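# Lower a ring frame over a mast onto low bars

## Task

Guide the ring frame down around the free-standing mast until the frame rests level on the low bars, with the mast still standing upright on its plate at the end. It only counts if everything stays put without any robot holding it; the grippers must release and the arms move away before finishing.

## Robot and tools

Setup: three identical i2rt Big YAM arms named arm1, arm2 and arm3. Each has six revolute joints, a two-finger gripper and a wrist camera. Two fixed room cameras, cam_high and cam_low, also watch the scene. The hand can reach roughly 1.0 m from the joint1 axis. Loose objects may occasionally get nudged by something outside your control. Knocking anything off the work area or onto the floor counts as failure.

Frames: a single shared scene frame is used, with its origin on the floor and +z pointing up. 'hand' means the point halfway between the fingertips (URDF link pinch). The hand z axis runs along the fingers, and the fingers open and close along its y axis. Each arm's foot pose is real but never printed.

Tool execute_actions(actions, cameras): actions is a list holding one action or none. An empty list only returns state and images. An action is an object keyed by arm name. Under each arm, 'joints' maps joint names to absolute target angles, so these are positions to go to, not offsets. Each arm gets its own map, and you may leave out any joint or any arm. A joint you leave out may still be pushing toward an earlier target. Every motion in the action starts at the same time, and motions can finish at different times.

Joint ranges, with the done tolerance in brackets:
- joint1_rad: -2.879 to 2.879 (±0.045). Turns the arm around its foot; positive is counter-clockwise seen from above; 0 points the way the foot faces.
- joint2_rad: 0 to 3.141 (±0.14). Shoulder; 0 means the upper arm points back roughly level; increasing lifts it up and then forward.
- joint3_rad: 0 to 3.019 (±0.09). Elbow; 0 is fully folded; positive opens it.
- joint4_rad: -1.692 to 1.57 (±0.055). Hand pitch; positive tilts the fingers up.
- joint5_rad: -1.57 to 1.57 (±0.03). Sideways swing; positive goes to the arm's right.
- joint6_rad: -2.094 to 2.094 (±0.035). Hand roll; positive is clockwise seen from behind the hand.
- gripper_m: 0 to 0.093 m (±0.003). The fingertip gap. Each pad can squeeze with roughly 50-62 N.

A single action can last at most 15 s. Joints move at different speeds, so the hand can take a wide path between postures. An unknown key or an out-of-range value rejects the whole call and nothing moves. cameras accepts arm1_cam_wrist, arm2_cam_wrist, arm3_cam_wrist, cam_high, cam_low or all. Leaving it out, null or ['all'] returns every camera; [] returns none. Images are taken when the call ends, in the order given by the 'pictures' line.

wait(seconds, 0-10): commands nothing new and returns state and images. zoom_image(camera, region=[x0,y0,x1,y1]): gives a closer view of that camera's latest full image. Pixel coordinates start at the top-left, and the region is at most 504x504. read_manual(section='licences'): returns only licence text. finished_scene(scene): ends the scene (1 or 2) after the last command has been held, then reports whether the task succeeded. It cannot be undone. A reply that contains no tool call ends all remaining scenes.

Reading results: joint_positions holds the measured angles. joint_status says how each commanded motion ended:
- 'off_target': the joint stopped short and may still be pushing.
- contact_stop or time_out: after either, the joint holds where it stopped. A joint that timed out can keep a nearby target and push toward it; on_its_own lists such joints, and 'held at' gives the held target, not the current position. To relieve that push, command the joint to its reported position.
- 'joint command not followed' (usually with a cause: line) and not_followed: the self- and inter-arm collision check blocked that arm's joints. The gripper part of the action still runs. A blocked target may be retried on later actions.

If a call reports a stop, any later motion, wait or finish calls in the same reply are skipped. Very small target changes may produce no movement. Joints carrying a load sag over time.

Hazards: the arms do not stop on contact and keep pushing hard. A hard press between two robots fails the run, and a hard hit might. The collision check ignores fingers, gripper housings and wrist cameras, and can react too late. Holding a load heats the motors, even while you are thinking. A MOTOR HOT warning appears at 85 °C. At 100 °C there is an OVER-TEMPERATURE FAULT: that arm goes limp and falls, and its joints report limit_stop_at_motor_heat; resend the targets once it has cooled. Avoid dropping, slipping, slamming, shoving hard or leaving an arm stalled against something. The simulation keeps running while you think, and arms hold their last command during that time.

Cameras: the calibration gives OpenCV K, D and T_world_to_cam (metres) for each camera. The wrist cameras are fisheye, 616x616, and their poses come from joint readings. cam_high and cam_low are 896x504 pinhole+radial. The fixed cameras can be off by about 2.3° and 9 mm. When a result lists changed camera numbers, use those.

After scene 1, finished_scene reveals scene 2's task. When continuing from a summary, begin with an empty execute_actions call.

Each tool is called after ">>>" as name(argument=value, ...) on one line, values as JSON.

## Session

>>> execute_actions(actions=[{"arm1":{"joints":{"joint1_rad":0.03,"joint2_rad":1.552,"joint3_rad":1.367,"joint4_rad":-1.362,"joint5_rad":0,"joint6_rad":0,"gripper_m":0.093}},"arm2":{"joints":{"joint1_rad":0.02,"joint2_rad":1.5,"joint3_rad":1.34,"joint4_rad":-1.40,"joint5_rad":0,"joint6_rad":0,"gripper_m":0.093}},"arm3":{"joints":{"joint1_rad":0.04,"joint2_rad":1.508,"joint3_rad":1.25,"joint4_rad":-1.3,"joint5_rad":0,"joint6_rad":0,"gripper_m":0.093}}}])

Scene clock: 1.63 s.
arm1.joint_positions: joint1_rad=+0.038 joint2_rad=+1.564 joint3_rad=+1.349 joint4_rad=-1.371 joint5_rad=+0.003 joint6_rad=+0.009 gripper_m=+0.093
arm1.joint_status: all done
arm1.hand: x=+0.9916 y=-0.0038 z=+1.0199 quat_wxyz=(-0.006, +1.000, -0.001, +0.012) (m; scene frame)
arm2.joint_positions: joint1_rad=+0.018 joint2_rad=+1.499 joint3_rad=+1.323 joint4_rad=-1.390 joint5_rad=+0.003 joint6_rad=-0.014 gripper_m=+0.093
arm2.joint_status: all done
arm2.hand: x=-0.5066 y=+0.8737 z=+1.0243 quat_wxyz=(-0.001, -0.495, -0.869, +0.002) (m; scene frame)
arm3.joint_positions: joint1_rad=+0.036 joint2_rad=+1.512 joint3_rad=+1.243 joint4_rad=-1.312 joint5_rad=+0.003 joint6_rad=+0.004 gripper_m=+0.093
arm3.joint_status: all done
arm3.hand: x=-0.5074 y=-0.8815 z=+1.0184 quat_wxyz=(+0.001, +0.497, -0.868, +0.005) (m; scene frame)
pictures: arm1_cam_wrist, arm2_cam_wrist, arm3_cam_wrist, cam_high, cam_low
camera_calibration (this result's frames):
arm1_cam_wrist: T_world_to_cam=[[-0.0025341, 0.999795, 0.0201025, -0.0128302], [0.797103, -0.0101192, 0.603759, -1.40038], [0.603838, 0.0175537, -0.796914, 0.33616], [0, 0, 0, 1]] pos_world=[0.913229, -0.00724402, 1.11364]
arm2_cam_wrist: T_world_to_cam=[[-0.855154, -0.518201, 0.0134052, -0.00109532], [-0.415224, 0.700242, 0.580733, -1.415], [-0.310323, 0.49105, -0.813984, 0.374408], [0, 0, 0, 1]] pos_world=[-0.472294, 0.806425, 1.12652]
arm3_cam_wrist: T_world_to_cam=[[0.852006, -0.523297, 0.0156847, -0.0455284], [-0.427679, -0.678422, 0.597356, -1.42251], [-0.301954, -0.515659, -0.801823, 0.332953], [0, 0, 0, 1]] pos_world=[-0.469049, -0.817193, 1.11743]
Images, in order (width x height): arm1_cam_wrist 616x616, arm2_cam_wrist 616x616, arm3_cam_wrist 616x616, cam_high 896x504, cam_low 896x504.

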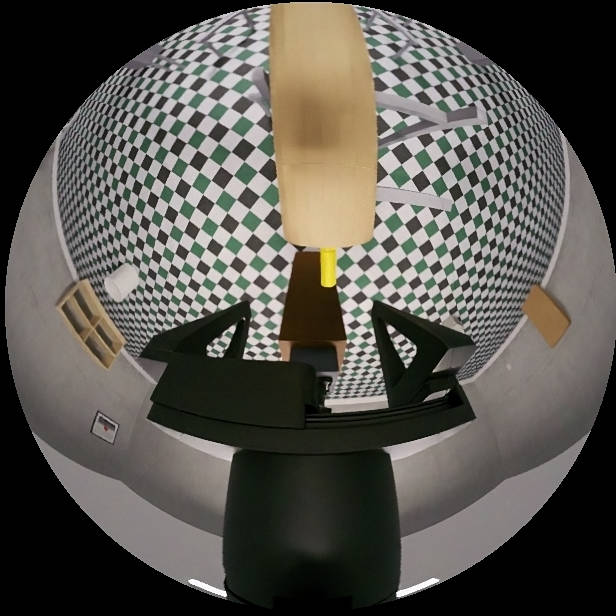

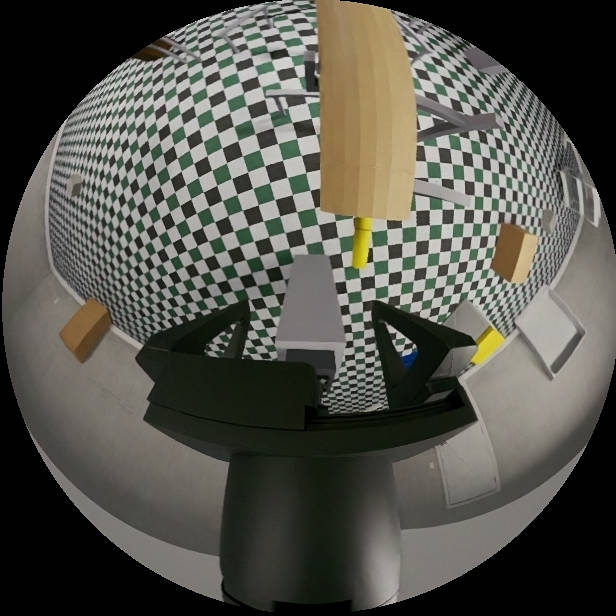

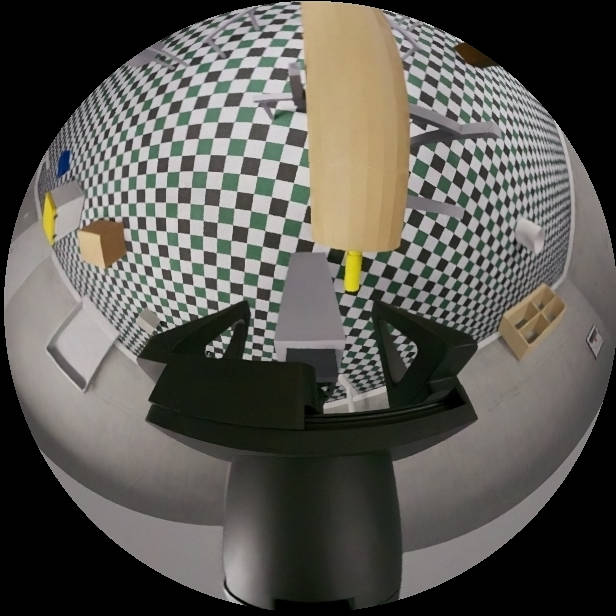

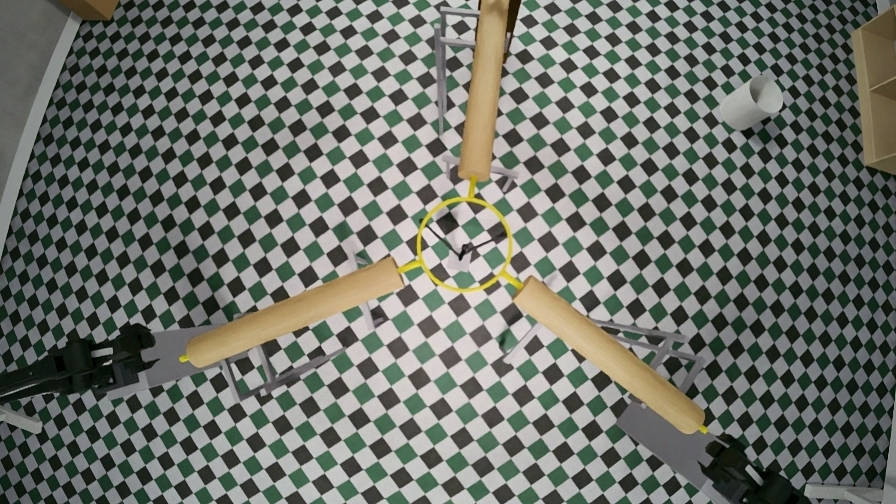

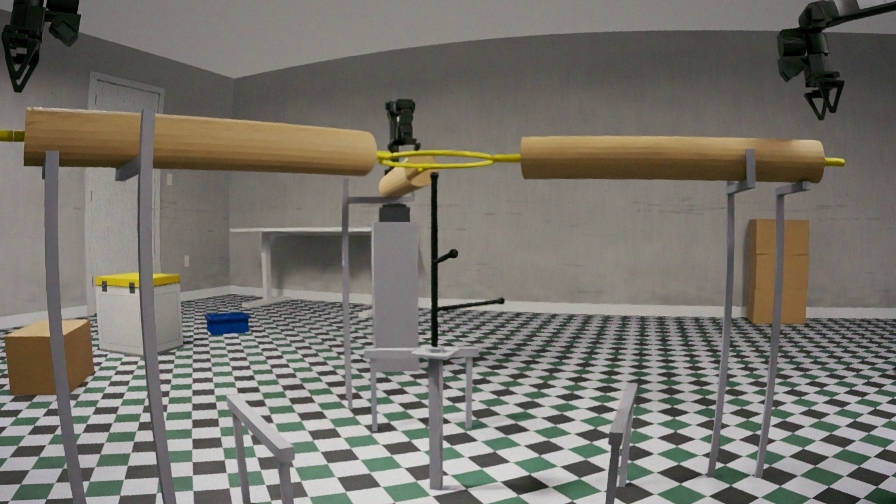

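>>> execute_actions(actions=[{"arm1":{"joints":{"joint1_rad":-0.033,"joint2_rad":1.542,"joint3_rad":1.168,"joint4_rad":-1.155,"joint6_rad":-0.12}},"arm2":{"joints":{"joint1_rad":-0.135,"joint2_rad":1.591,"joint3_rad":1.264,"joint4_rad":-1.225,"joint6_rad":-0.205}},"arm3":{"joints":{"joint1_rad":-0.116,"joint2_rad":1.503,"joint3_rad":1.077,"joint4_rad":-1.123,"joint6_rad":-0.195}}}], cameras=[])

>>> execute_actions(actions=[{"arm1":{"joints":{"joint2_rad":1.634,"joint3_rad":1.075,"joint4_rad":-0.98}},"arm2":{"joints":{"joint2_rad":1.663,"joint3_rad":1.166,"joint4_rad":-1.057}},"arm3":{"joints":{"joint2_rad":1.597,"joint3_rad":0.987,"joint4_rad":-0.943}}}])

>>> zoom_image(camera="cam_high", region=[380, 160, 560, 340])

Scene clock: 3.73 s.
arm1.joint_positions: joint1_rad=-0.036 joint2_rad=+1.551 joint3_rad=+1.155 joint4_rad=-1.171 joint5_rad=+0.001 joint6_rad=-0.111 gripper_m=+0.093
arm1.joint_status: all done
arm1.hand: x=+1.0142 y=+0.0291 z=+0.9551 quat_wxyz=(-0.005, +1.000, +0.022, +0.003) (m; scene frame)
arm2.joint_positions: joint1_rad=-0.145 joint2_rad=+1.594 joint3_rad=+1.260 joint4_rad=-1.236 joint5_rad=+0.001 joint6_rad=-0.191 gripper_m=+0.093
arm2.joint_status: all done
arm2.hand: x=-0.5642 y=+0.8249 z=+0.9603 quat_wxyz=(+0.000, -0.489, -0.872, +0.000) (m; scene frame)
arm3.joint_positions: joint1_rad=-0.125 joint2_rad=+1.500 joint3_rad=+1.071 joint4_rad=-1.140 joint5_rad=+0.001 joint6_rad=-0.186 gripper_m=+0.093
arm3.joint_status: all done
arm3.hand: x=-0.4642 y=-0.9388 z=+0.9617 quat_wxyz=(-0.004, +0.509, -0.861, +0.002) (m; scene frame)
pictures: none
No camera images: the call's "cameras" was empty. Leave "cameras" out to get every camera's image.

Scene clock: 4.67 s.
arm1.joint_positions: joint1_rad=-0.036 joint2_rad=+1.650 joint3_rad=+1.062 joint4_rad=-0.995 joint5_rad=+0.001 joint6_rad=-0.111 gripper_m=+0.093
arm1.joint_status: all done
arm1.hand: x=+1.0160 y=+0.0297 z=+0.8831 quat_wxyz=(-0.005, +1.000, +0.022, +0.010) (m; scene frame)
arm2.joint_positions: joint1_rad=-0.145 joint2_rad=+1.662 joint3_rad=+1.160 joint4_rad=-1.068 joint5_rad=+0.001 joint6_rad=-0.191 gripper_m=+0.093
arm2.joint_status: all done
arm2.hand: x=-0.5643 y=+0.8255 z=+0.8955 quat_wxyz=(+0.000, -0.488, -0.873, +0.000) (m; scene frame)
arm3.joint_positions: joint1_rad=-0.125 joint2_rad=+1.603 joint3_rad=+0.978 joint4_rad=-0.959 joint5_rad=+0.001 joint6_rad=-0.186 gripper_m=+0.093
arm3.joint_status: all done
arm3.hand: x=-0.4652 y=-0.9406 z=+0.8907 quat_wxyz=(+0.003, +0.509, -0.861, +0.005) (m; scene frame)
pictures: arm1_cam_wrist, arm2_cam_wrist, arm3_cam_wrist, cam_high, cam_low
camera_calibration (this result's frames):
arm1_cam_wrist: T_world_to_cam=[[-0.0478211, 0.998715, 0.0167854, 0.00547041], [0.798425, 0.0281223, 0.601438, -1.33737], [0.600193, 0.0421633, -0.798743, 0.21638], [0, 0, 0, 1]] pos_world=[0.938182, 0.0230233, 0.977085]
arm2_cam_wrist: T_world_to_cam=[[-0.847737, -0.530282, 0.0119484, -0.058205], [-0.424452, 0.691717, 0.584267, -1.33173], [-0.318091, 0.490233, -0.811473, 0.269381], [0, 0, 0, 1]] pos_world=[-0.528912, 0.758257, 0.997379]
arm3_cam_wrist: T_world_to_cam=[[0.866678, -0.498718, 0.0122262, -0.0773589], [-0.405102, -0.689266, 0.60067, -1.37093], [-0.291138, -0.525541, -0.799403, 0.206445], [0, 0, 0, 1]] pos_world=[-0.428218, -0.875021, 0.989456]
Images, in order (width x height): arm1_cam_wrist 616x616, arm2_cam_wrist 616x616, arm3_cam_wrist 616x616, cam_high 896x504, cam_low 896x504.

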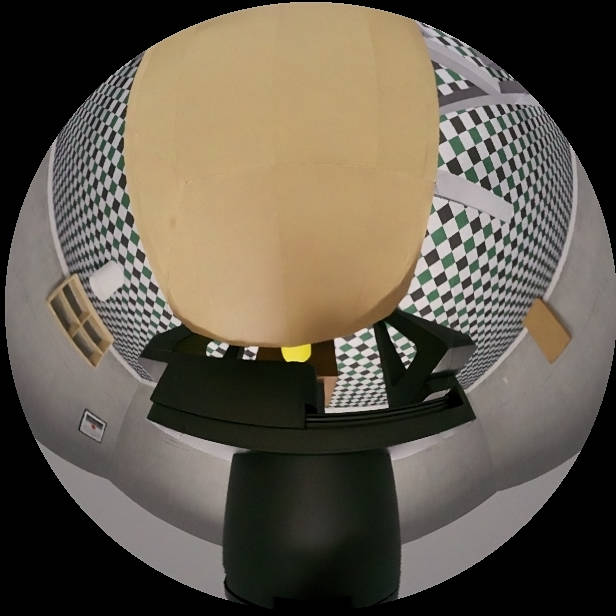

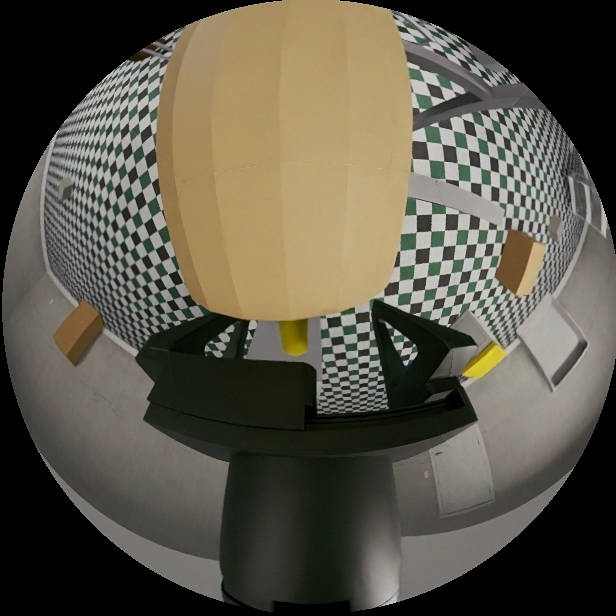

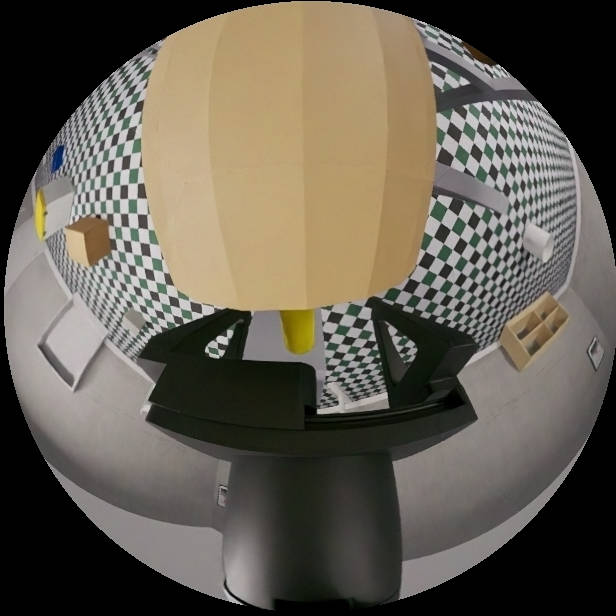

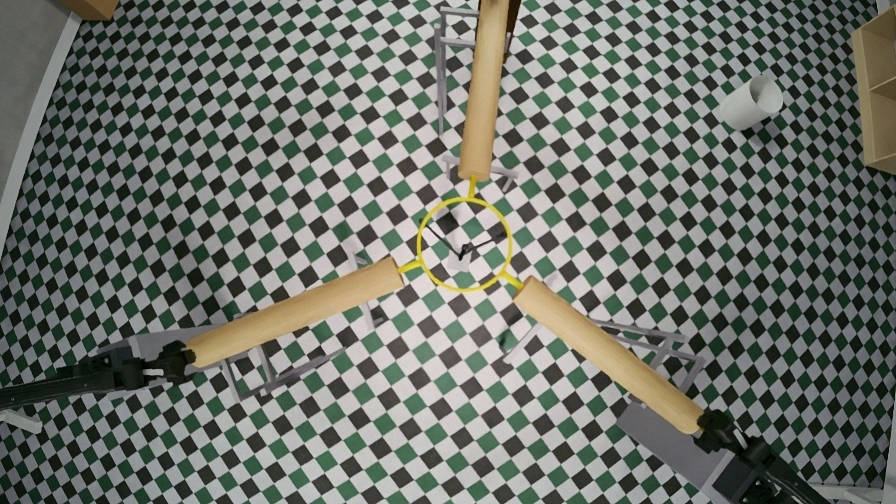

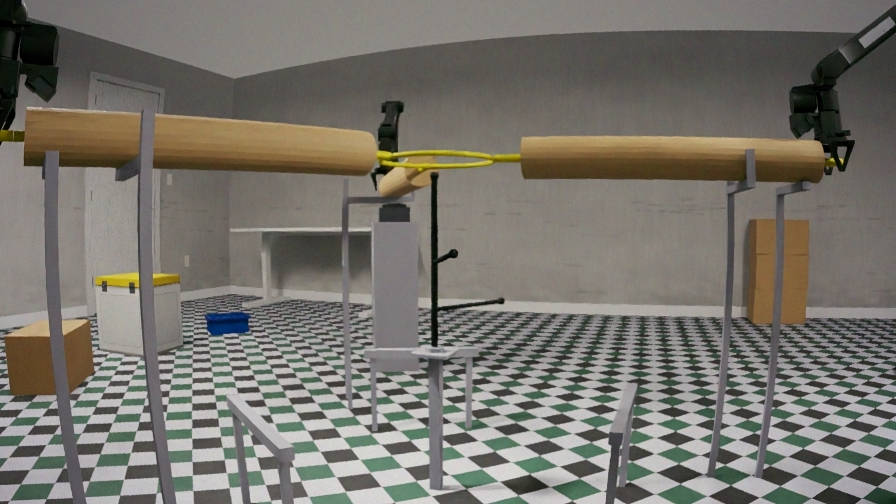

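Region (380, 160, 560, 340) of cam_high's 896x504 image, scaled by 2.800, with more detail than that image has.

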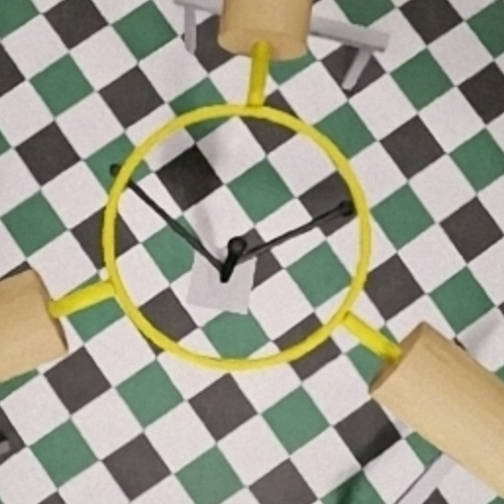

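>>> execute_actions(actions=[{"arm1":{"joints":{"joint1_rad":-0.006}},"arm2":{"joints":{"joint1_rad":-0.11}},"arm3":{"joints":{"joint1_rad":-0.094,"joint4_rad":-0.91}}}], cameras=[])

>>> execute_actions(actions=[{"arm1":{"joints":{"gripper_m":0}},"arm2":{"joints":{"gripper_m":0}},"arm3":{"joints":{"gripper_m":0}}}], cameras=[])

>>> execute_actions(actions=[{"arm1":{"joints":{"joint2_rad":1.535,"joint3_rad":1.185,"joint4_rad":-1.19}},"arm2":{"joints":{"joint2_rad":1.583,"joint3_rad":1.29,"joint4_rad":-1.255}},"arm3":{"joints":{"joint2_rad":1.502,"joint3_rad":1.105,"joint4_rad":-1.155}}}], cameras=[])

>>> execute_actions(actions=[{"arm1":{"joints":{"joint2_rad":1.475,"joint3_rad":1.305,"joint4_rad":-1.355}},"arm2":{"joints":{"joint2_rad":1.538,"joint3_rad":1.42,"joint4_rad":-1.425}},"arm3":{"joints":{"joint2_rad":1.44,"joint3_rad":1.225,"joint4_rad":-1.328}}}], cameras=["cam_low"])

>>> execute_actions(actions=[{"arm1":{"joints":{"joint1_rad":0.302,"joint2_rad":1.527,"joint3_rad":1.34,"joint4_rad":-1.315,"joint6_rad":0.36}},"arm2":{"joints":{"joint1_rad":0.189,"joint2_rad":1.545,"joint3_rad":1.415,"joint4_rad":-1.385,"joint6_rad":0.27}},"arm3":{"joints":{"joint1_rad":0.245,"joint2_rad":1.453,"joint3_rad":1.222,"joint4_rad":-1.283,"joint6_rad":0.31}}}], cameras=[])

>>> execute_actions(actions=[{"arm1":{"joints":{"joint1_rad":0.552,"joint2_rad":1.705,"joint3_rad":1.588,"joint4_rad":-1.372,"joint6_rad":0.75}},"arm2":{"joints":{"joint1_rad":0.451,"joint2_rad":1.70,"joint3_rad":1.632,"joint4_rad":-1.432,"joint6_rad":0.672}},"arm3":{"joints":{"joint1_rad":0.523,"joint2_rad":1.62,"joint3_rad":1.436,"joint4_rad":-1.32,"joint6_rad":0.73}}}], cameras=["cam_high","cam_low"])

Scene clock: 6.47 s.
arm1.joint_positions: joint1_rad=-0.014 joint2_rad=+1.650 joint3_rad=+1.062 joint4_rad=-0.995 joint5_rad=+0.001 joint6_rad=-0.111 gripper_m=+0.093
arm1.joint_status: all done
arm1.hand: x=+1.0155 y=+0.0200 z=+0.8830 quat_wxyz=(-0.005, +0.999, +0.033, +0.010) (m; scene frame)
arm2.joint_positions: joint1_rad=-0.115 joint2_rad=+1.662 joint3_rad=+1.160 joint4_rad=-1.068 joint5_rad=+0.001 joint6_rad=-0.192 gripper_m=+0.093
arm2.joint_status: all done
arm2.hand: x=-0.5516 y=+0.8304 z=+0.8955 quat_wxyz=(+0.000, -0.475, -0.880, +0.000) (m; scene frame)
arm3.joint_positions: joint1_rad=-0.105 joint2_rad=+1.603 joint3_rad=+0.978 joint4_rad=-0.926 joint5_rad=+0.001 joint6_rad=-0.186 gripper_m=+0.093
arm3.joint_status: all done
arm3.hand: x=-0.4665 y=-0.9292 z=+0.8907 quat_wxyz=(-0.012, +0.518, -0.855, -0.001) (m; scene frame)
pictures: none
No camera images: the call's "cameras" was empty. Leave "cameras" out to get every camera's image.

Scene clock: 7.17 s.
arm1.joint_positions: joint1_rad=-0.014 joint2_rad=+1.650 joint3_rad=+1.062 joint4_rad=-0.995 joint5_rad=-0.001 joint6_rad=-0.105 gripper_m=+0.018
arm1.joint_status: gripper_m off_target (ended at +0.018, target +0.000)
arm1.hand: x=+1.0155 y=+0.0196 z=+0.8830 quat_wxyz=(-0.004, +1.000, +0.030, +0.010) (m; scene frame)
arm2.joint_positions: joint1_rad=-0.116 joint2_rad=+1.662 joint3_rad=+1.160 joint4_rad=-1.066 joint5_rad=+0.005 joint6_rad=-0.188 gripper_m=+0.019
arm2.joint_status: gripper_m off_target (ended at +0.019, target +0.000)
arm2.hand: x=-0.5522 y=+0.8296 z=+0.8957 quat_wxyz=(+0.001, -0.477, -0.879, +0.002) (m; scene frame)
arm3.joint_positions: joint1_rad=-0.105 joint2_rad=+1.603 joint3_rad=+0.978 joint4_rad=-0.924 joint5_rad=-0.002 joint6_rad=-0.182 gripper_m=+0.018
arm3.joint_status: gripper_m off_target (ended at +0.018, target +0.000)
arm3.hand: x=-0.4668 y=-0.9285 z=+0.8907 quat_wxyz=(-0.012, +0.516, -0.856, -0.003) (m; scene frame)
pictures: none
No camera images: the call's "cameras" was empty. Leave "cameras" out to get every camera's image.

Scene clock: 8.10 s.
arm1.joint_positions: joint1_rad=-0.014 joint2_rad=+1.558 joint3_rad=+1.143 joint4_rad=-1.163 joint5_rad=+0.000 joint6_rad=-0.103 gripper_m=+0.018
arm1.joint_status: all done
arm1.hand: x=+1.0170 y=+0.0190 z=+0.9480 quat_wxyz=(-0.004, +1.000, +0.029, +0.008) (m; scene frame)
arm2.joint_positions: joint1_rad=-0.116 joint2_rad=+1.589 joint3_rad=+1.252 joint4_rad=-1.228 joint5_rad=+0.002 joint6_rad=-0.187 gripper_m=+0.019
arm2.joint_status: all done
arm2.hand: x=-0.5523 y=+0.8309 z=+0.9593 quat_wxyz=(-0.001, -0.477, -0.879, +0.002) (m; scene frame)
arm3.joint_positions: joint1_rad=-0.105 joint2_rad=+1.509 joint3_rad=+1.067 joint4_rad=-1.117 joint5_rad=-0.002 joint6_rad=-0.181 gripper_m=+0.018
arm3.joint_status: all done
arm3.hand: x=-0.4688 y=-0.9303 z=+0.9570 quat_wxyz=(-0.008, +0.516, -0.857, -0.001) (m; scene frame)
pictures: none
No camera images: the call's "cameras" was empty. Leave "cameras" out to get every camera's image.

Scene clock: 9.00 s.
arm1.joint_positions: joint1_rad=-0.014 joint2_rad=+1.503 joint3_rad=+1.253 joint4_rad=-1.331 joint5_rad=+0.000 joint6_rad=-0.103 gripper_m=+0.018
arm1.joint_status: all done
arm1.hand: x=+1.0175 y=+0.0183 z=+1.0107 quat_wxyz=(-0.004, +1.000, +0.029, +0.010) (m; scene frame)
arm2.joint_positions: joint1_rad=-0.116 joint2_rad=+1.548 joint3_rad=+1.376 joint4_rad=-1.398 joint5_rad=+0.004 joint6_rad=-0.187 gripper_m=+0.019
arm2.joint_status: all done
arm2.hand: x=-0.5529 y=+0.8316 z=+1.0229 quat_wxyz=(+0.001, -0.478, -0.879, +0.000) (m; scene frame)
arm3.joint_positions: joint1_rad=-0.105 joint2_rad=+1.449 joint3_rad=+1.179 joint4_rad=-1.296 joint5_rad=-0.002 joint6_rad=-0.181 gripper_m=+0.018
arm3.joint_status: all done
arm3.hand: x=-0.4704 y=-0.9318 z=+1.0202 quat_wxyz=(-0.005, +0.516, -0.857, +0.000) (m; scene frame)
pictures: cam_low
Images, in order (width x height): cam_low 896x504.

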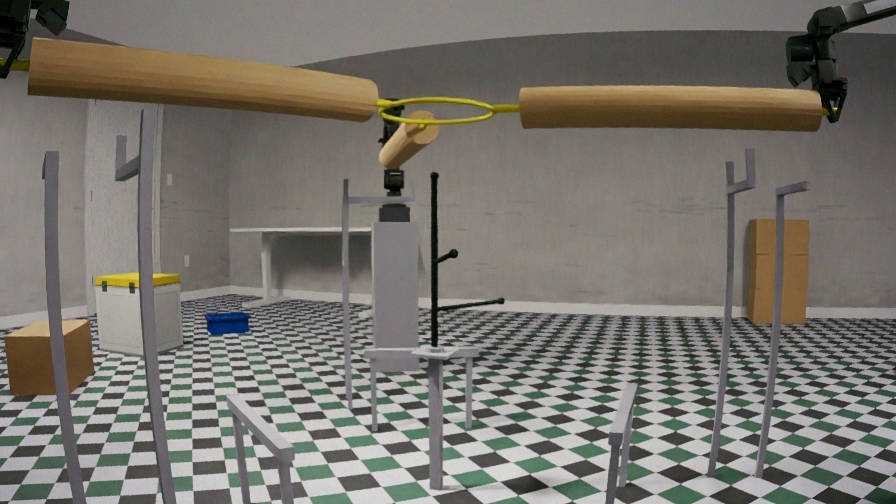

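Scene clock: 10.10 s.
arm1.joint_positions: joint1_rad=+0.299 joint2_rad=+1.547 joint3_rad=+1.290 joint4_rad=-1.307 joint5_rad=-0.005 joint6_rad=+0.349 gripper_m=+0.018
arm1.joint_status: all done
arm1.hand: x=+1.0127 y=-0.1214 z=+1.0044 quat_wxyz=(-0.001, +0.999, -0.041, +0.002) (m; scene frame)
arm2.joint_positions: joint1_rad=+0.178 joint2_rad=+1.552 joint3_rad=+1.376 joint4_rad=-1.370 joint5_rad=+0.005 joint6_rad=+0.251 gripper_m=+0.020
arm2.joint_status: all done
arm2.hand: x=-0.4330 y=+0.8939 z=+1.0213 quat_wxyz=(-0.011, -0.539, -0.842, +0.005) (m; scene frame)
arm3.joint_positions: joint1_rad=+0.231 joint2_rad=+1.466 joint3_rad=+1.179 joint4_rad=-1.270 joint5_rad=+0.001 joint6_rad=+0.293 gripper_m=+0.018
arm3.joint_status: all done
arm3.hand: x=-0.5885 y=-0.8593 z=+1.0126 quat_wxyz=(-0.008, +0.455, -0.890, -0.002) (m; scene frame)
pictures: none
No camera images: the call's "cameras" was empty. Leave "cameras" out to get every camera's image.

Scene clock: 11.13 s.
arm1.joint_positions: joint1_rad=+0.546 joint2_rad=+1.753 joint3_rad=+1.527 joint4_rad=-1.364 joint5_rad=-0.005 joint6_rad=+0.735 gripper_m=+0.018
arm1.joint_status: all done
arm1.hand: x=+0.9920 y=-0.2601 z=+0.9942 quat_wxyz=(-0.009, +0.994, -0.110, +0.013) (m; scene frame)
arm2.joint_positions: joint1_rad=+0.436 joint2_rad=+1.726 joint3_rad=+1.577 joint4_rad=-1.418 joint5_rad=+0.005 joint6_rad=+0.652 gripper_m=+0.020
arm2.joint_status: all done
arm2.hand: x=-0.3009 y=+0.9439 z=+1.0160 quat_wxyz=(-0.002, -0.598, -0.801, +0.002) (m; scene frame)
arm3.joint_positions: joint1_rad=+0.504 joint2_rad=+1.649 joint3_rad=+1.390 joint4_rad=-1.308 joint5_rad=+0.001 joint6_rad=+0.706 gripper_m=+0.018
arm3.joint_status: all done
arm3.hand: x=-0.6963 y=-0.7672 z=+1.0106 quat_wxyz=(-0.004, +0.392, -0.920, +0.000) (m; scene frame)
pictures: cam_high, cam_low
Images, in order (width x height): cam_high 896x504, cam_low 896x504.

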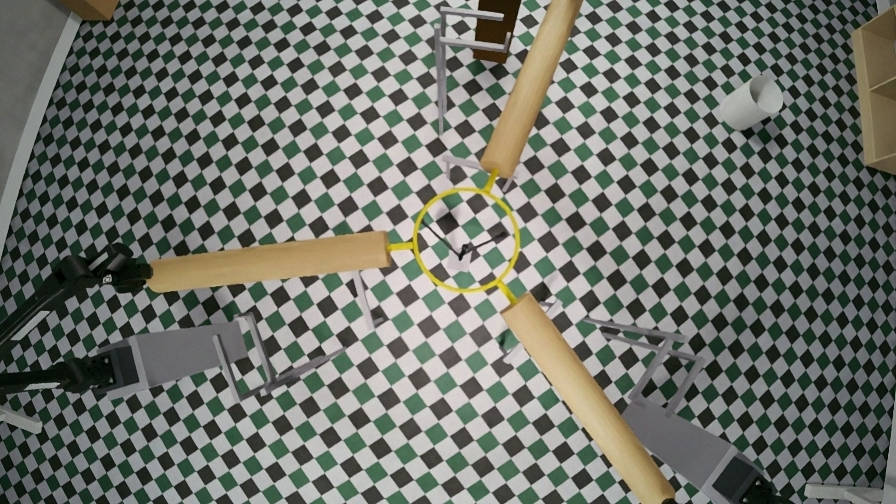

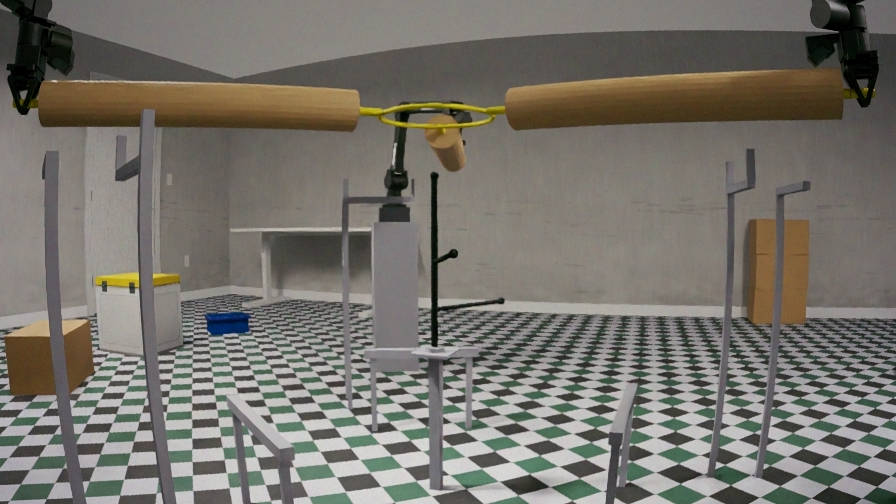

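>>> execute_actions(actions=[{"arm1":{"joints":{"joint2_rad":1.778,"joint3_rad":1.415,"joint4_rad":-1.125}},"arm2":{"joints":{"joint2_rad":1.762,"joint3_rad":1.438,"joint4_rad":-1.178}},"arm3":{"joints":{"joint1_rad":0.535,"joint2_rad":1.705,"joint3_rad":1.262,"joint4_rad":-1.062}}}], cameras=["cam_high"])

>>> execute_actions(actions=[{"arm1":{"joints":{"joint2_rad":1.887,"joint3_rad":1.323,"joint4_rad":-0.926}},"arm2":{"joints":{"joint2_rad":1.862,"joint3_rad":1.334,"joint4_rad":-0.975}},"arm3":{"joints":{"joint2_rad":1.833,"joint3_rad":1.174,"joint4_rad":-0.85}}}], cameras=[])

>>> execute_actions(actions=[{"arm1":{"joints":{"joint2_rad":2.063,"joint3_rad":1.283,"joint4_rad":-0.716}},"arm2":{"joints":{"joint2_rad":2.028,"joint3_rad":1.278,"joint4_rad":-0.758}},"arm3":{"joints":{"joint2_rad":2.03,"joint3_rad":1.14,"joint4_rad":-0.626}}}], cameras=["cam_high","cam_low"])

>>> zoom_image(camera="cam_high", region=[380, 160, 560, 340])

Scene clock: 12.63 s.
arm1.joint_positions: joint1_rad=+0.549 joint2_rad=+1.826 joint3_rad=+1.392 joint4_rad=-1.130 joint5_rad=-0.008 joint6_rad=+0.740 gripper_m=+0.018
arm1.joint_status: all done
arm1.hand: x=+0.9880 y=-0.2641 z=+0.9080 quat_wxyz=(+0.000, +0.994, -0.111, +0.004) (m; scene frame)
arm2.joint_positions: joint1_rad=+0.438 joint2_rad=+1.789 joint3_rad=+1.417 joint4_rad=-1.186 joint5_rad=+0.007 joint6_rad=+0.658 gripper_m=+0.020
arm2.joint_status: all done
arm2.hand: x=-0.2984 y=+0.9430 z=+0.9246 quat_wxyz=(-0.006, -0.600, -0.800, +0.003) (m; scene frame)
arm3.joint_positions: joint1_rad=+0.513 joint2_rad=+1.741 joint3_rad=+1.252 joint4_rad=-1.069 joint5_rad=+0.004 joint6_rad=+0.717 gripper_m=+0.018
arm3.joint_status: all done
arm3.hand: x=-0.6997 y=-0.7629 z=+0.9186 quat_wxyz=(-0.007, +0.391, -0.920, -0.004) (m; scene frame)
pictures: cam_high
Images, in order (width x height): cam_high 896x504.

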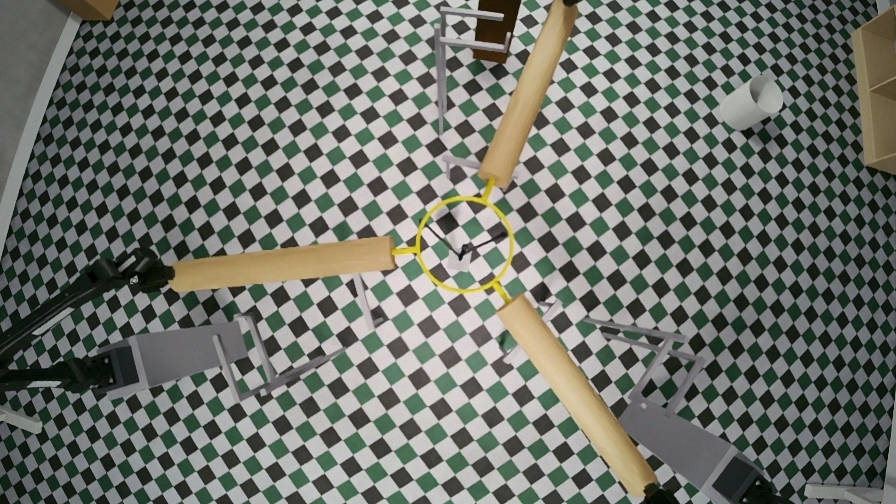

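Scene clock: 13.60 s.
arm1.joint_positions: joint1_rad=+0.549 joint2_rad=+1.935 joint3_rad=+1.307 joint4_rad=-0.928 joint5_rad=-0.006 joint6_rad=+0.741 gripper_m=+0.018
arm1.joint_status: all done
arm1.hand: x=+0.9871 y=-0.2639 z=+0.8247 quat_wxyz=(+0.002, +0.994, -0.112, +0.000) (m; scene frame)
arm2.joint_positions: joint1_rad=+0.438 joint2_rad=+1.891 joint3_rad=+1.318 joint4_rad=-0.980 joint5_rad=+0.006 joint6_rad=+0.658 gripper_m=+0.020
arm2.joint_status: all done
arm2.hand: x=-0.2968 y=+0.9424 z=+0.8395 quat_wxyz=(-0.008, -0.600, -0.800, +0.002) (m; scene frame)
arm3.joint_positions: joint1_rad=+0.514 joint2_rad=+1.864 joint3_rad=+1.171 joint4_rad=-0.852 joint5_rad=+0.005 joint6_rad=+0.718 gripper_m=+0.018
arm3.joint_status: all done
arm3.hand: x=-0.6989 y=-0.7601 z=+0.8349 quat_wxyz=(-0.011, +0.391, -0.920, -0.009) (m; scene frame)
pictures: none
No camera images: the call's "cameras" was empty. Leave "cameras" out to get every camera's image.

Scene clock: 14.63 s.
arm1.joint_positions: joint1_rad=+0.550 joint2_rad=+2.114 joint3_rad=+1.275 joint4_rad=-0.710 joint5_rad=-0.007 joint6_rad=+0.742 gripper_m=+0.018
arm1.joint_status: all done
arm1.hand: x=+0.9854 y=-0.2651 z=+0.7247 quat_wxyz=(+0.004, +0.994, -0.112, -0.003) (m; scene frame)
arm2.joint_positions: joint1_rad=+0.438 joint2_rad=+2.060 joint3_rad=+1.266 joint4_rad=-0.759 joint5_rad=+0.005 joint6_rad=+0.660 gripper_m=+0.020
arm2.joint_status: all done
arm2.hand: x=-0.2952 y=+0.9421 z=+0.7389 quat_wxyz=(-0.009, -0.600, -0.800, +0.002) (m; scene frame)
arm3.joint_positions: joint1_rad=+0.517 joint2_rad=+2.060 joint3_rad=+1.143 joint4_rad=-0.623 joint5_rad=+0.005 joint6_rad=+0.722 gripper_m=+0.018
arm3.joint_status: all done
arm3.hand: x=-0.6999 y=-0.7569 z=+0.7355 quat_wxyz=(-0.012, +0.390, -0.920, -0.011) (m; scene frame)
pictures: cam_high, cam_low
Images, in order (width x height): cam_high 896x504, cam_low 896x504.

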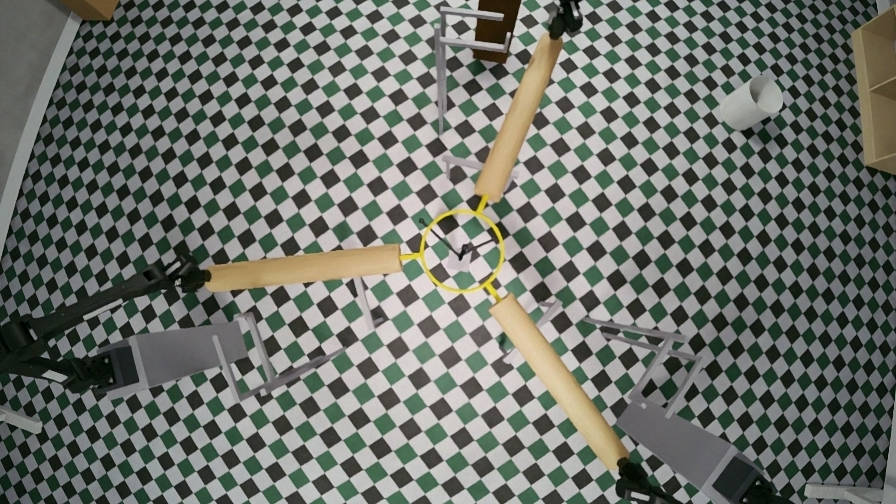

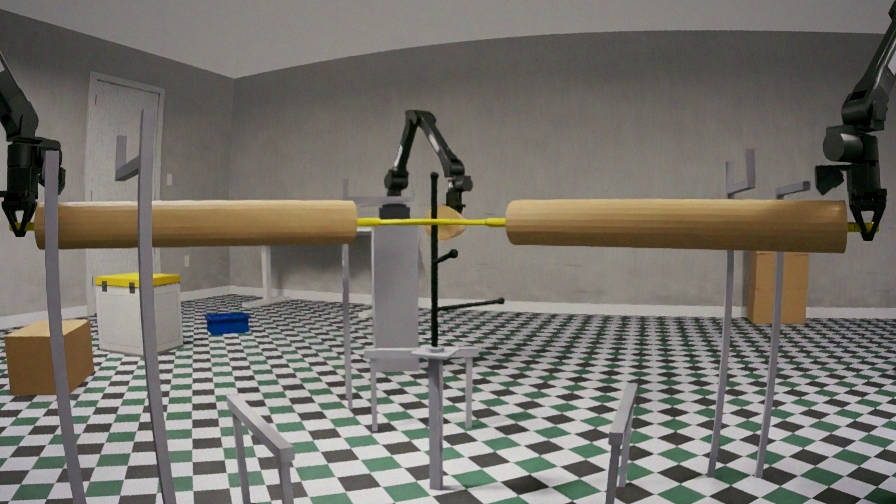

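Region (380, 160, 560, 340) of cam_high's 896x504 image, scaled by 2.800, with more detail than that image has.

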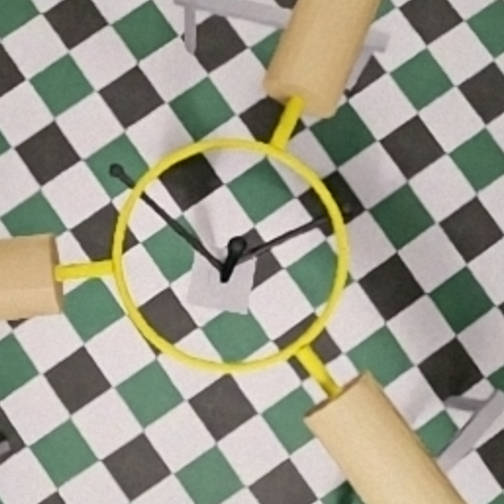

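>>> execute_actions(actions=[{"arm1":{"joints":{"joint1_rad":0.712,"joint2_rad":2.035,"joint3_rad":1.212,"joint4_rad":-0.68,"joint6_rad":0.91}},"arm2":{"joints":{"joint1_rad":0.42,"joint2_rad":2.215,"joint3_rad":1.627,"joint4_rad":-0.932,"joint6_rad":0.64}},"arm3":{"joints":{"joint1_rad":0.355,"joint2_rad":1.968,"joint3_rad":0.996,"joint4_rad":-0.548,"joint6_rad":0.555}}}], cameras=["cam_high"])

>>> zoom_image(camera="cam_high", region=[380, 160, 560, 340])

>>> execute_actions(actions=[{"arm1":{"joints":{"joint2_rad":2.2,"joint3_rad":1.235,"joint4_rad":-0.542}},"arm2":{"joints":{"joint2_rad":2.334,"joint3_rad":1.63,"joint4_rad":-0.802}},"arm3":{"joints":{"joint2_rad":2.155,"joint3_rad":1.02,"joint4_rad":-0.388}}}], cameras=[])

>>> execute_actions(actions=[{"arm1":{"joints":{"joint2_rad":2.38,"joint3_rad":1.293,"joint4_rad":-0.422}},"arm2":{"joints":{"joint2_rad":2.485,"joint3_rad":1.677,"joint4_rad":-0.702}},"arm3":{"joints":{"joint2_rad":2.355,"joint3_rad":1.082,"joint4_rad":-0.256}}}], cameras=["cam_high","cam_low"])

>>> zoom_image(camera="cam_high", region=[380, 160, 560, 340])

Scene clock: 16.70 s.
arm1.joint_positions: joint1_rad=+0.712 joint2_rad=+2.081 joint3_rad=+1.198 joint4_rad=-0.680 joint5_rad=+0.006 joint6_rad=+0.903 gripper_m=+0.018
arm1.joint_status: all done
arm1.hand: x=+1.0536 y=-0.3187 z=+0.7216 quat_wxyz=(-0.005, +0.994, -0.111, -0.001) (m; scene frame)
arm2.joint_positions: joint1_rad=+0.417 joint2_rad=+2.223 joint3_rad=+1.582 joint4_rad=-0.913 joint5_rad=+0.003 joint6_rad=+0.637 gripper_m=+0.020
arm2.joint_status: all done
arm2.hand: x=-0.2350 y=+0.8825 z=+0.7400 quat_wxyz=(-0.008, -0.600, -0.800, +0.001) (m; scene frame)
arm3.joint_positions: joint1_rad=+0.353 joint2_rad=+1.982 joint3_rad=+0.985 joint4_rad=-0.556 joint5_rad=+0.001 joint6_rad=+0.556 gripper_m=+0.018
arm3.joint_status: all done
arm3.hand: x=-0.6303 y=-0.8187 z=+0.7359 quat_wxyz=(-0.008, +0.391, -0.920, -0.005) (m; scene frame)
pictures: cam_high
Images, in order (width x height): cam_high 896x504.

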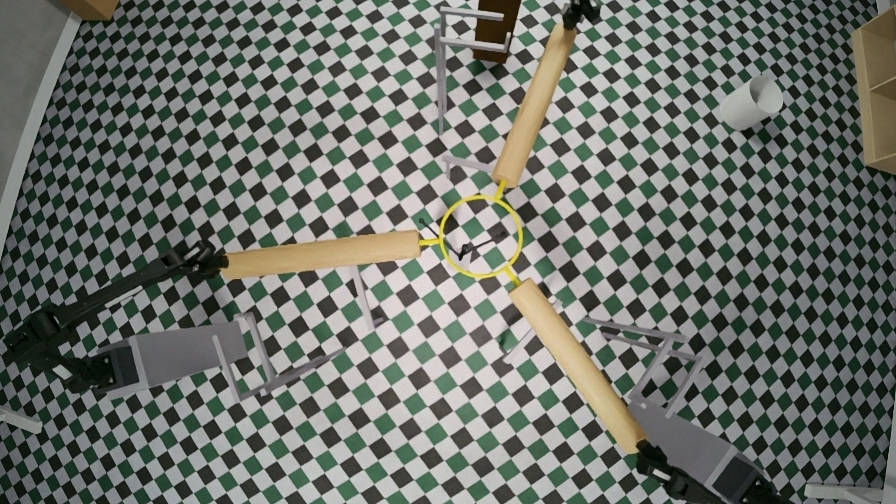

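Region (380, 160, 560, 340) of cam_high's 896x504 image, scaled by 2.800, with more detail than that image has.

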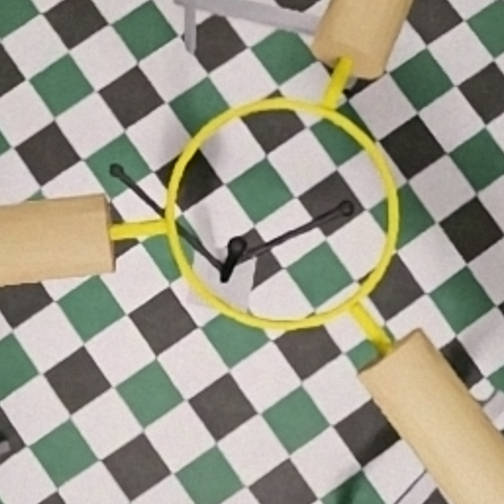

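Scene clock: 17.63 s.
arm1.joint_positions: joint1_rad=+0.705 joint2_rad=+2.239 joint3_rad=+1.212 joint4_rad=-0.535 joint5_rad=+0.003 joint6_rad=+0.894 gripper_m=+0.018
arm1.joint_status: all done
arm1.hand: x=+1.0528 y=-0.3148 z=+0.6478 quat_wxyz=(-0.004, +0.994, -0.110, +0.000) (m; scene frame)
arm2.joint_positions: joint1_rad=+0.417 joint2_rad=+2.360 joint3_rad=+1.589 joint4_rad=-0.793 joint5_rad=+0.004 joint6_rad=+0.637 gripper_m=+0.020
arm2.joint_status: all done
arm2.hand: x=-0.2364 y=+0.8835 z=+0.6612 quat_wxyz=(-0.003, -0.600, -0.800, +0.001) (m; scene frame)
arm3.joint_positions: joint1_rad=+0.355 joint2_rad=+2.174 joint3_rad=+1.012 joint4_rad=-0.386 joint5_rad=+0.004 joint6_rad=+0.556 gripper_m=+0.018
arm3.joint_status: all done
arm3.hand: x=-0.6294 y=-0.8162 z=+0.6594 quat_wxyz=(-0.011, +0.392, -0.920, -0.006) (m; scene frame)
pictures: none
No camera images: the call's "cameras" was empty. Leave "cameras" out to get every camera's image.

Scene clock: 18.60 s.
arm1.joint_positions: joint1_rad=+0.706 joint2_rad=+2.419 joint3_rad=+1.275 joint4_rad=-0.419 joint5_rad=+0.003 joint6_rad=+0.895 gripper_m=+0.018
arm1.joint_status: all done
arm1.hand: x=+1.0525 y=-0.3155 z=+0.5716 quat_wxyz=(-0.003, +0.994, -0.110, +0.000) (m; scene frame)
arm2.joint_positions: joint1_rad=+0.418 joint2_rad=+2.508 joint3_rad=+1.640 joint4_rad=-0.695 joint5_rad=+0.004 joint6_rad=+0.639 gripper_m=+0.020
arm2.joint_status: all done
arm2.hand: x=-0.2346 y=+0.8833 z=+0.5864 quat_wxyz=(-0.003, -0.600, -0.800, +0.001) (m; scene frame)
arm3.joint_positions: joint1_rad=+0.356 joint2_rad=+2.373 joint3_rad=+1.080 joint4_rad=-0.256 joint5_rad=+0.003 joint6_rad=+0.557 gripper_m=+0.018
arm3.joint_status: all done
arm3.hand: x=-0.6293 y=-0.8142 z=+0.5839 quat_wxyz=(-0.010, +0.392, -0.920, -0.007) (m; scene frame)
pictures: cam_high, cam_low
Images, in order (width x height): cam_high 896x504, cam_low 896x504.

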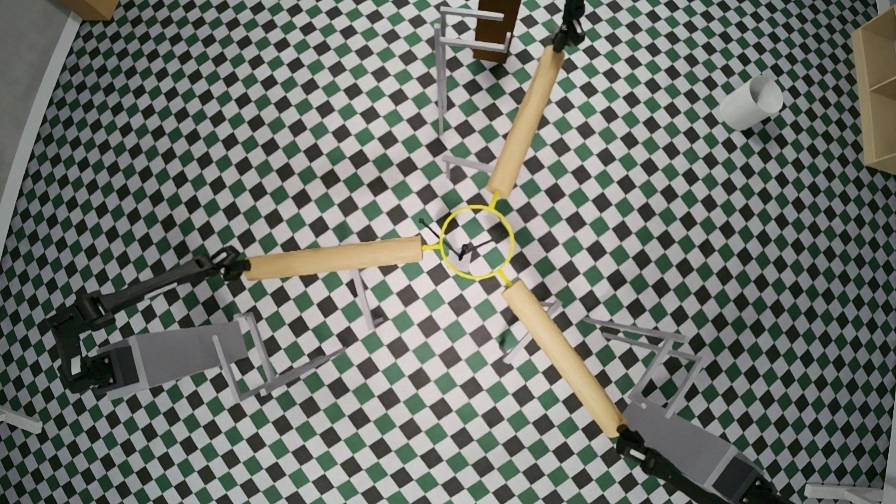

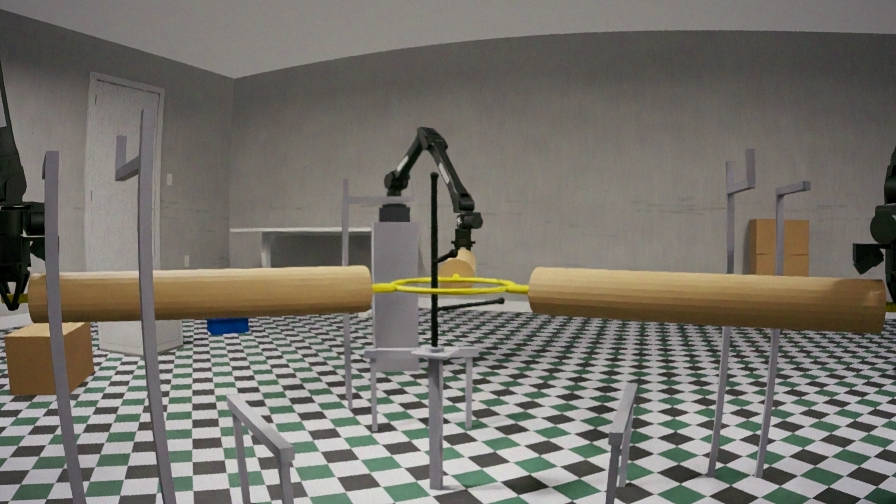

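Region (380, 160, 560, 340) of cam_high's 896x504 image, scaled by 2.800, with more detail than that image has.

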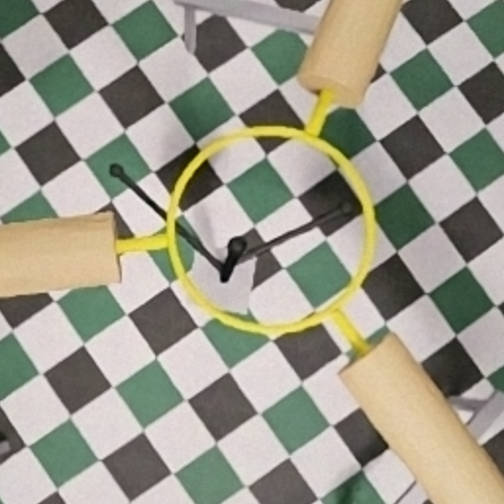

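>>> execute_actions(actions=[{"arm1":{"joints":{"joint1_rad":0.578,"joint2_rad":2.33,"joint3_rad":1.162,"joint4_rad":-0.33,"joint6_rad":0.765}},"arm2":{"joints":{"joint1_rad":0.521,"joint2_rad":2.412,"joint3_rad":1.497,"joint4_rad":-0.59,"joint6_rad":0.746}},"arm3":{"joints":{"joint1_rad":0.392,"joint2_rad":2.44,"joint3_rad":1.357,"joint4_rad":-0.463,"joint6_rad":0.597}}}], cameras=[])

>>> execute_actions(actions=[{"arm1":{"joints":{"joint1_rad":0.429,"joint2_rad":2.305,"joint3_rad":1.062,"joint4_rad":-0.257,"joint6_rad":0.616}},"arm2":{"joints":{"joint1_rad":0.638,"joint2_rad":2.363,"joint3_rad":1.365,"joint4_rad":-0.51,"joint6_rad":0.863}},"arm3":{"joints":{"joint1_rad":0.417,"joint2_rad":2.538,"joint3_rad":1.632,"joint4_rad":-0.634,"joint6_rad":0.622}}}], cameras=["cam_high","cam_low"])

>>> zoom_image(camera="cam_high", region=[380, 160, 560, 340])

Scene clock: 20.43 s.
arm1.joint_positions: joint1_rad=+0.576 joint2_rad=+2.372 joint3_rad=+1.146 joint4_rad=-0.341 joint5_rad=-0.001 joint6_rad=+0.765 gripper_m=+0.018
arm1.joint_status: all done
arm1.hand: x=+1.0493 y=-0.2410 z=+0.5756 quat_wxyz=(-0.004, +0.994, -0.110, +0.003) (m; scene frame)
arm2.joint_positions: joint1_rad=+0.527 joint2_rad=+2.440 joint3_rad=+1.480 joint4_rad=-0.606 joint5_rad=+0.001 joint6_rad=+0.747 gripper_m=+0.020
arm2.joint_status: all done
arm2.hand: x=-0.2315 y=+0.9601 z=+0.5885 quat_wxyz=(-0.003, -0.600, -0.800, -0.001) (m; scene frame)
arm3.joint_positions: joint1_rad=+0.388 joint2_rad=+2.450 joint3_rad=+1.337 joint4_rad=-0.449 joint5_rad=-0.001 joint6_rad=+0.591 gripper_m=+0.018
arm3.joint_status: all done
arm3.hand: x=-0.6310 y=-0.7361 z=+0.5834 quat_wxyz=(-0.005, +0.391, -0.920, -0.003) (m; scene frame)
pictures: none
No camera images: the call's "cameras" was empty. Leave "cameras" out to get every camera's image.

Scene clock: 21.47 s.
arm1.joint_positions: joint1_rad=+0.426 joint2_rad=+2.349 joint3_rad=+1.050 joint4_rad=-0.267 joint5_rad=-0.002 joint6_rad=+0.615 gripper_m=+0.018
arm1.joint_status: all done
arm1.hand: x=+1.0464 y=-0.1662 z=+0.5750 quat_wxyz=(-0.003, +0.994, -0.110, +0.002) (m; scene frame)
arm2.joint_positions: joint1_rad=+0.642 joint2_rad=+2.390 joint3_rad=+1.350 joint4_rad=-0.524 joint5_rad=+0.002 joint6_rad=+0.862 gripper_m=+0.020
arm2.joint_status: all done
arm2.hand: x=-0.2333 y=+1.0331 z=+0.5884 quat_wxyz=(-0.003, -0.600, -0.800, -0.001) (m; scene frame)
arm3.joint_positions: joint1_rad=+0.410 joint2_rad=+2.550 joint3_rad=+1.604 joint4_rad=-0.618 joint5_rad=+0.000 joint6_rad=+0.614 gripper_m=+0.018
arm3.joint_status: all done
arm3.hand: x=-0.6317 y=-0.6640 z=+0.5815 quat_wxyz=(-0.004, +0.391, -0.920, -0.001) (m; scene frame)
pictures: cam_high, cam_low
Images, in order (width x height): cam_high 896x504, cam_low 896x504.

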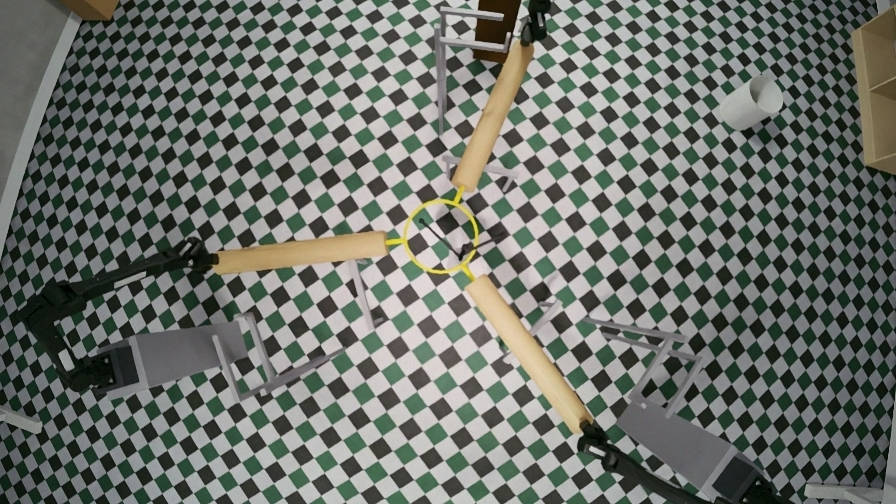

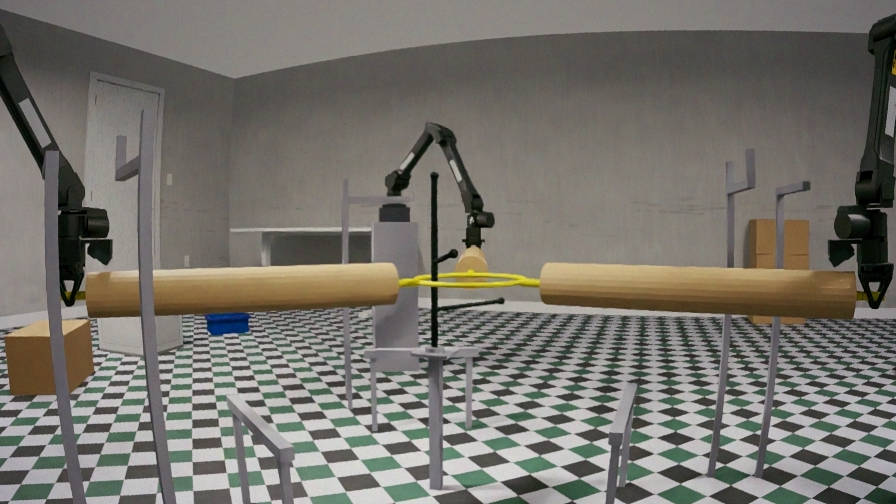

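Region (380, 160, 560, 340) of cam_high's 896x504 image, scaled by 2.800, with more detail than that image has.

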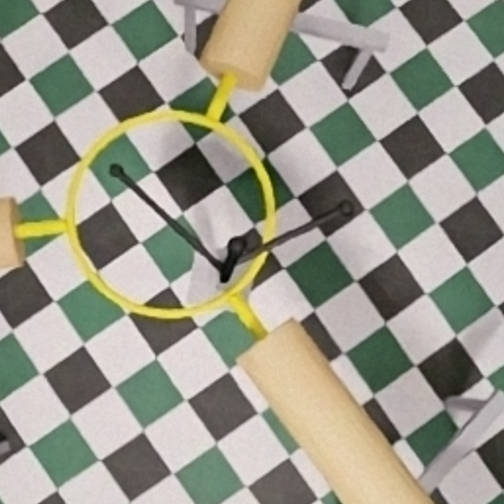

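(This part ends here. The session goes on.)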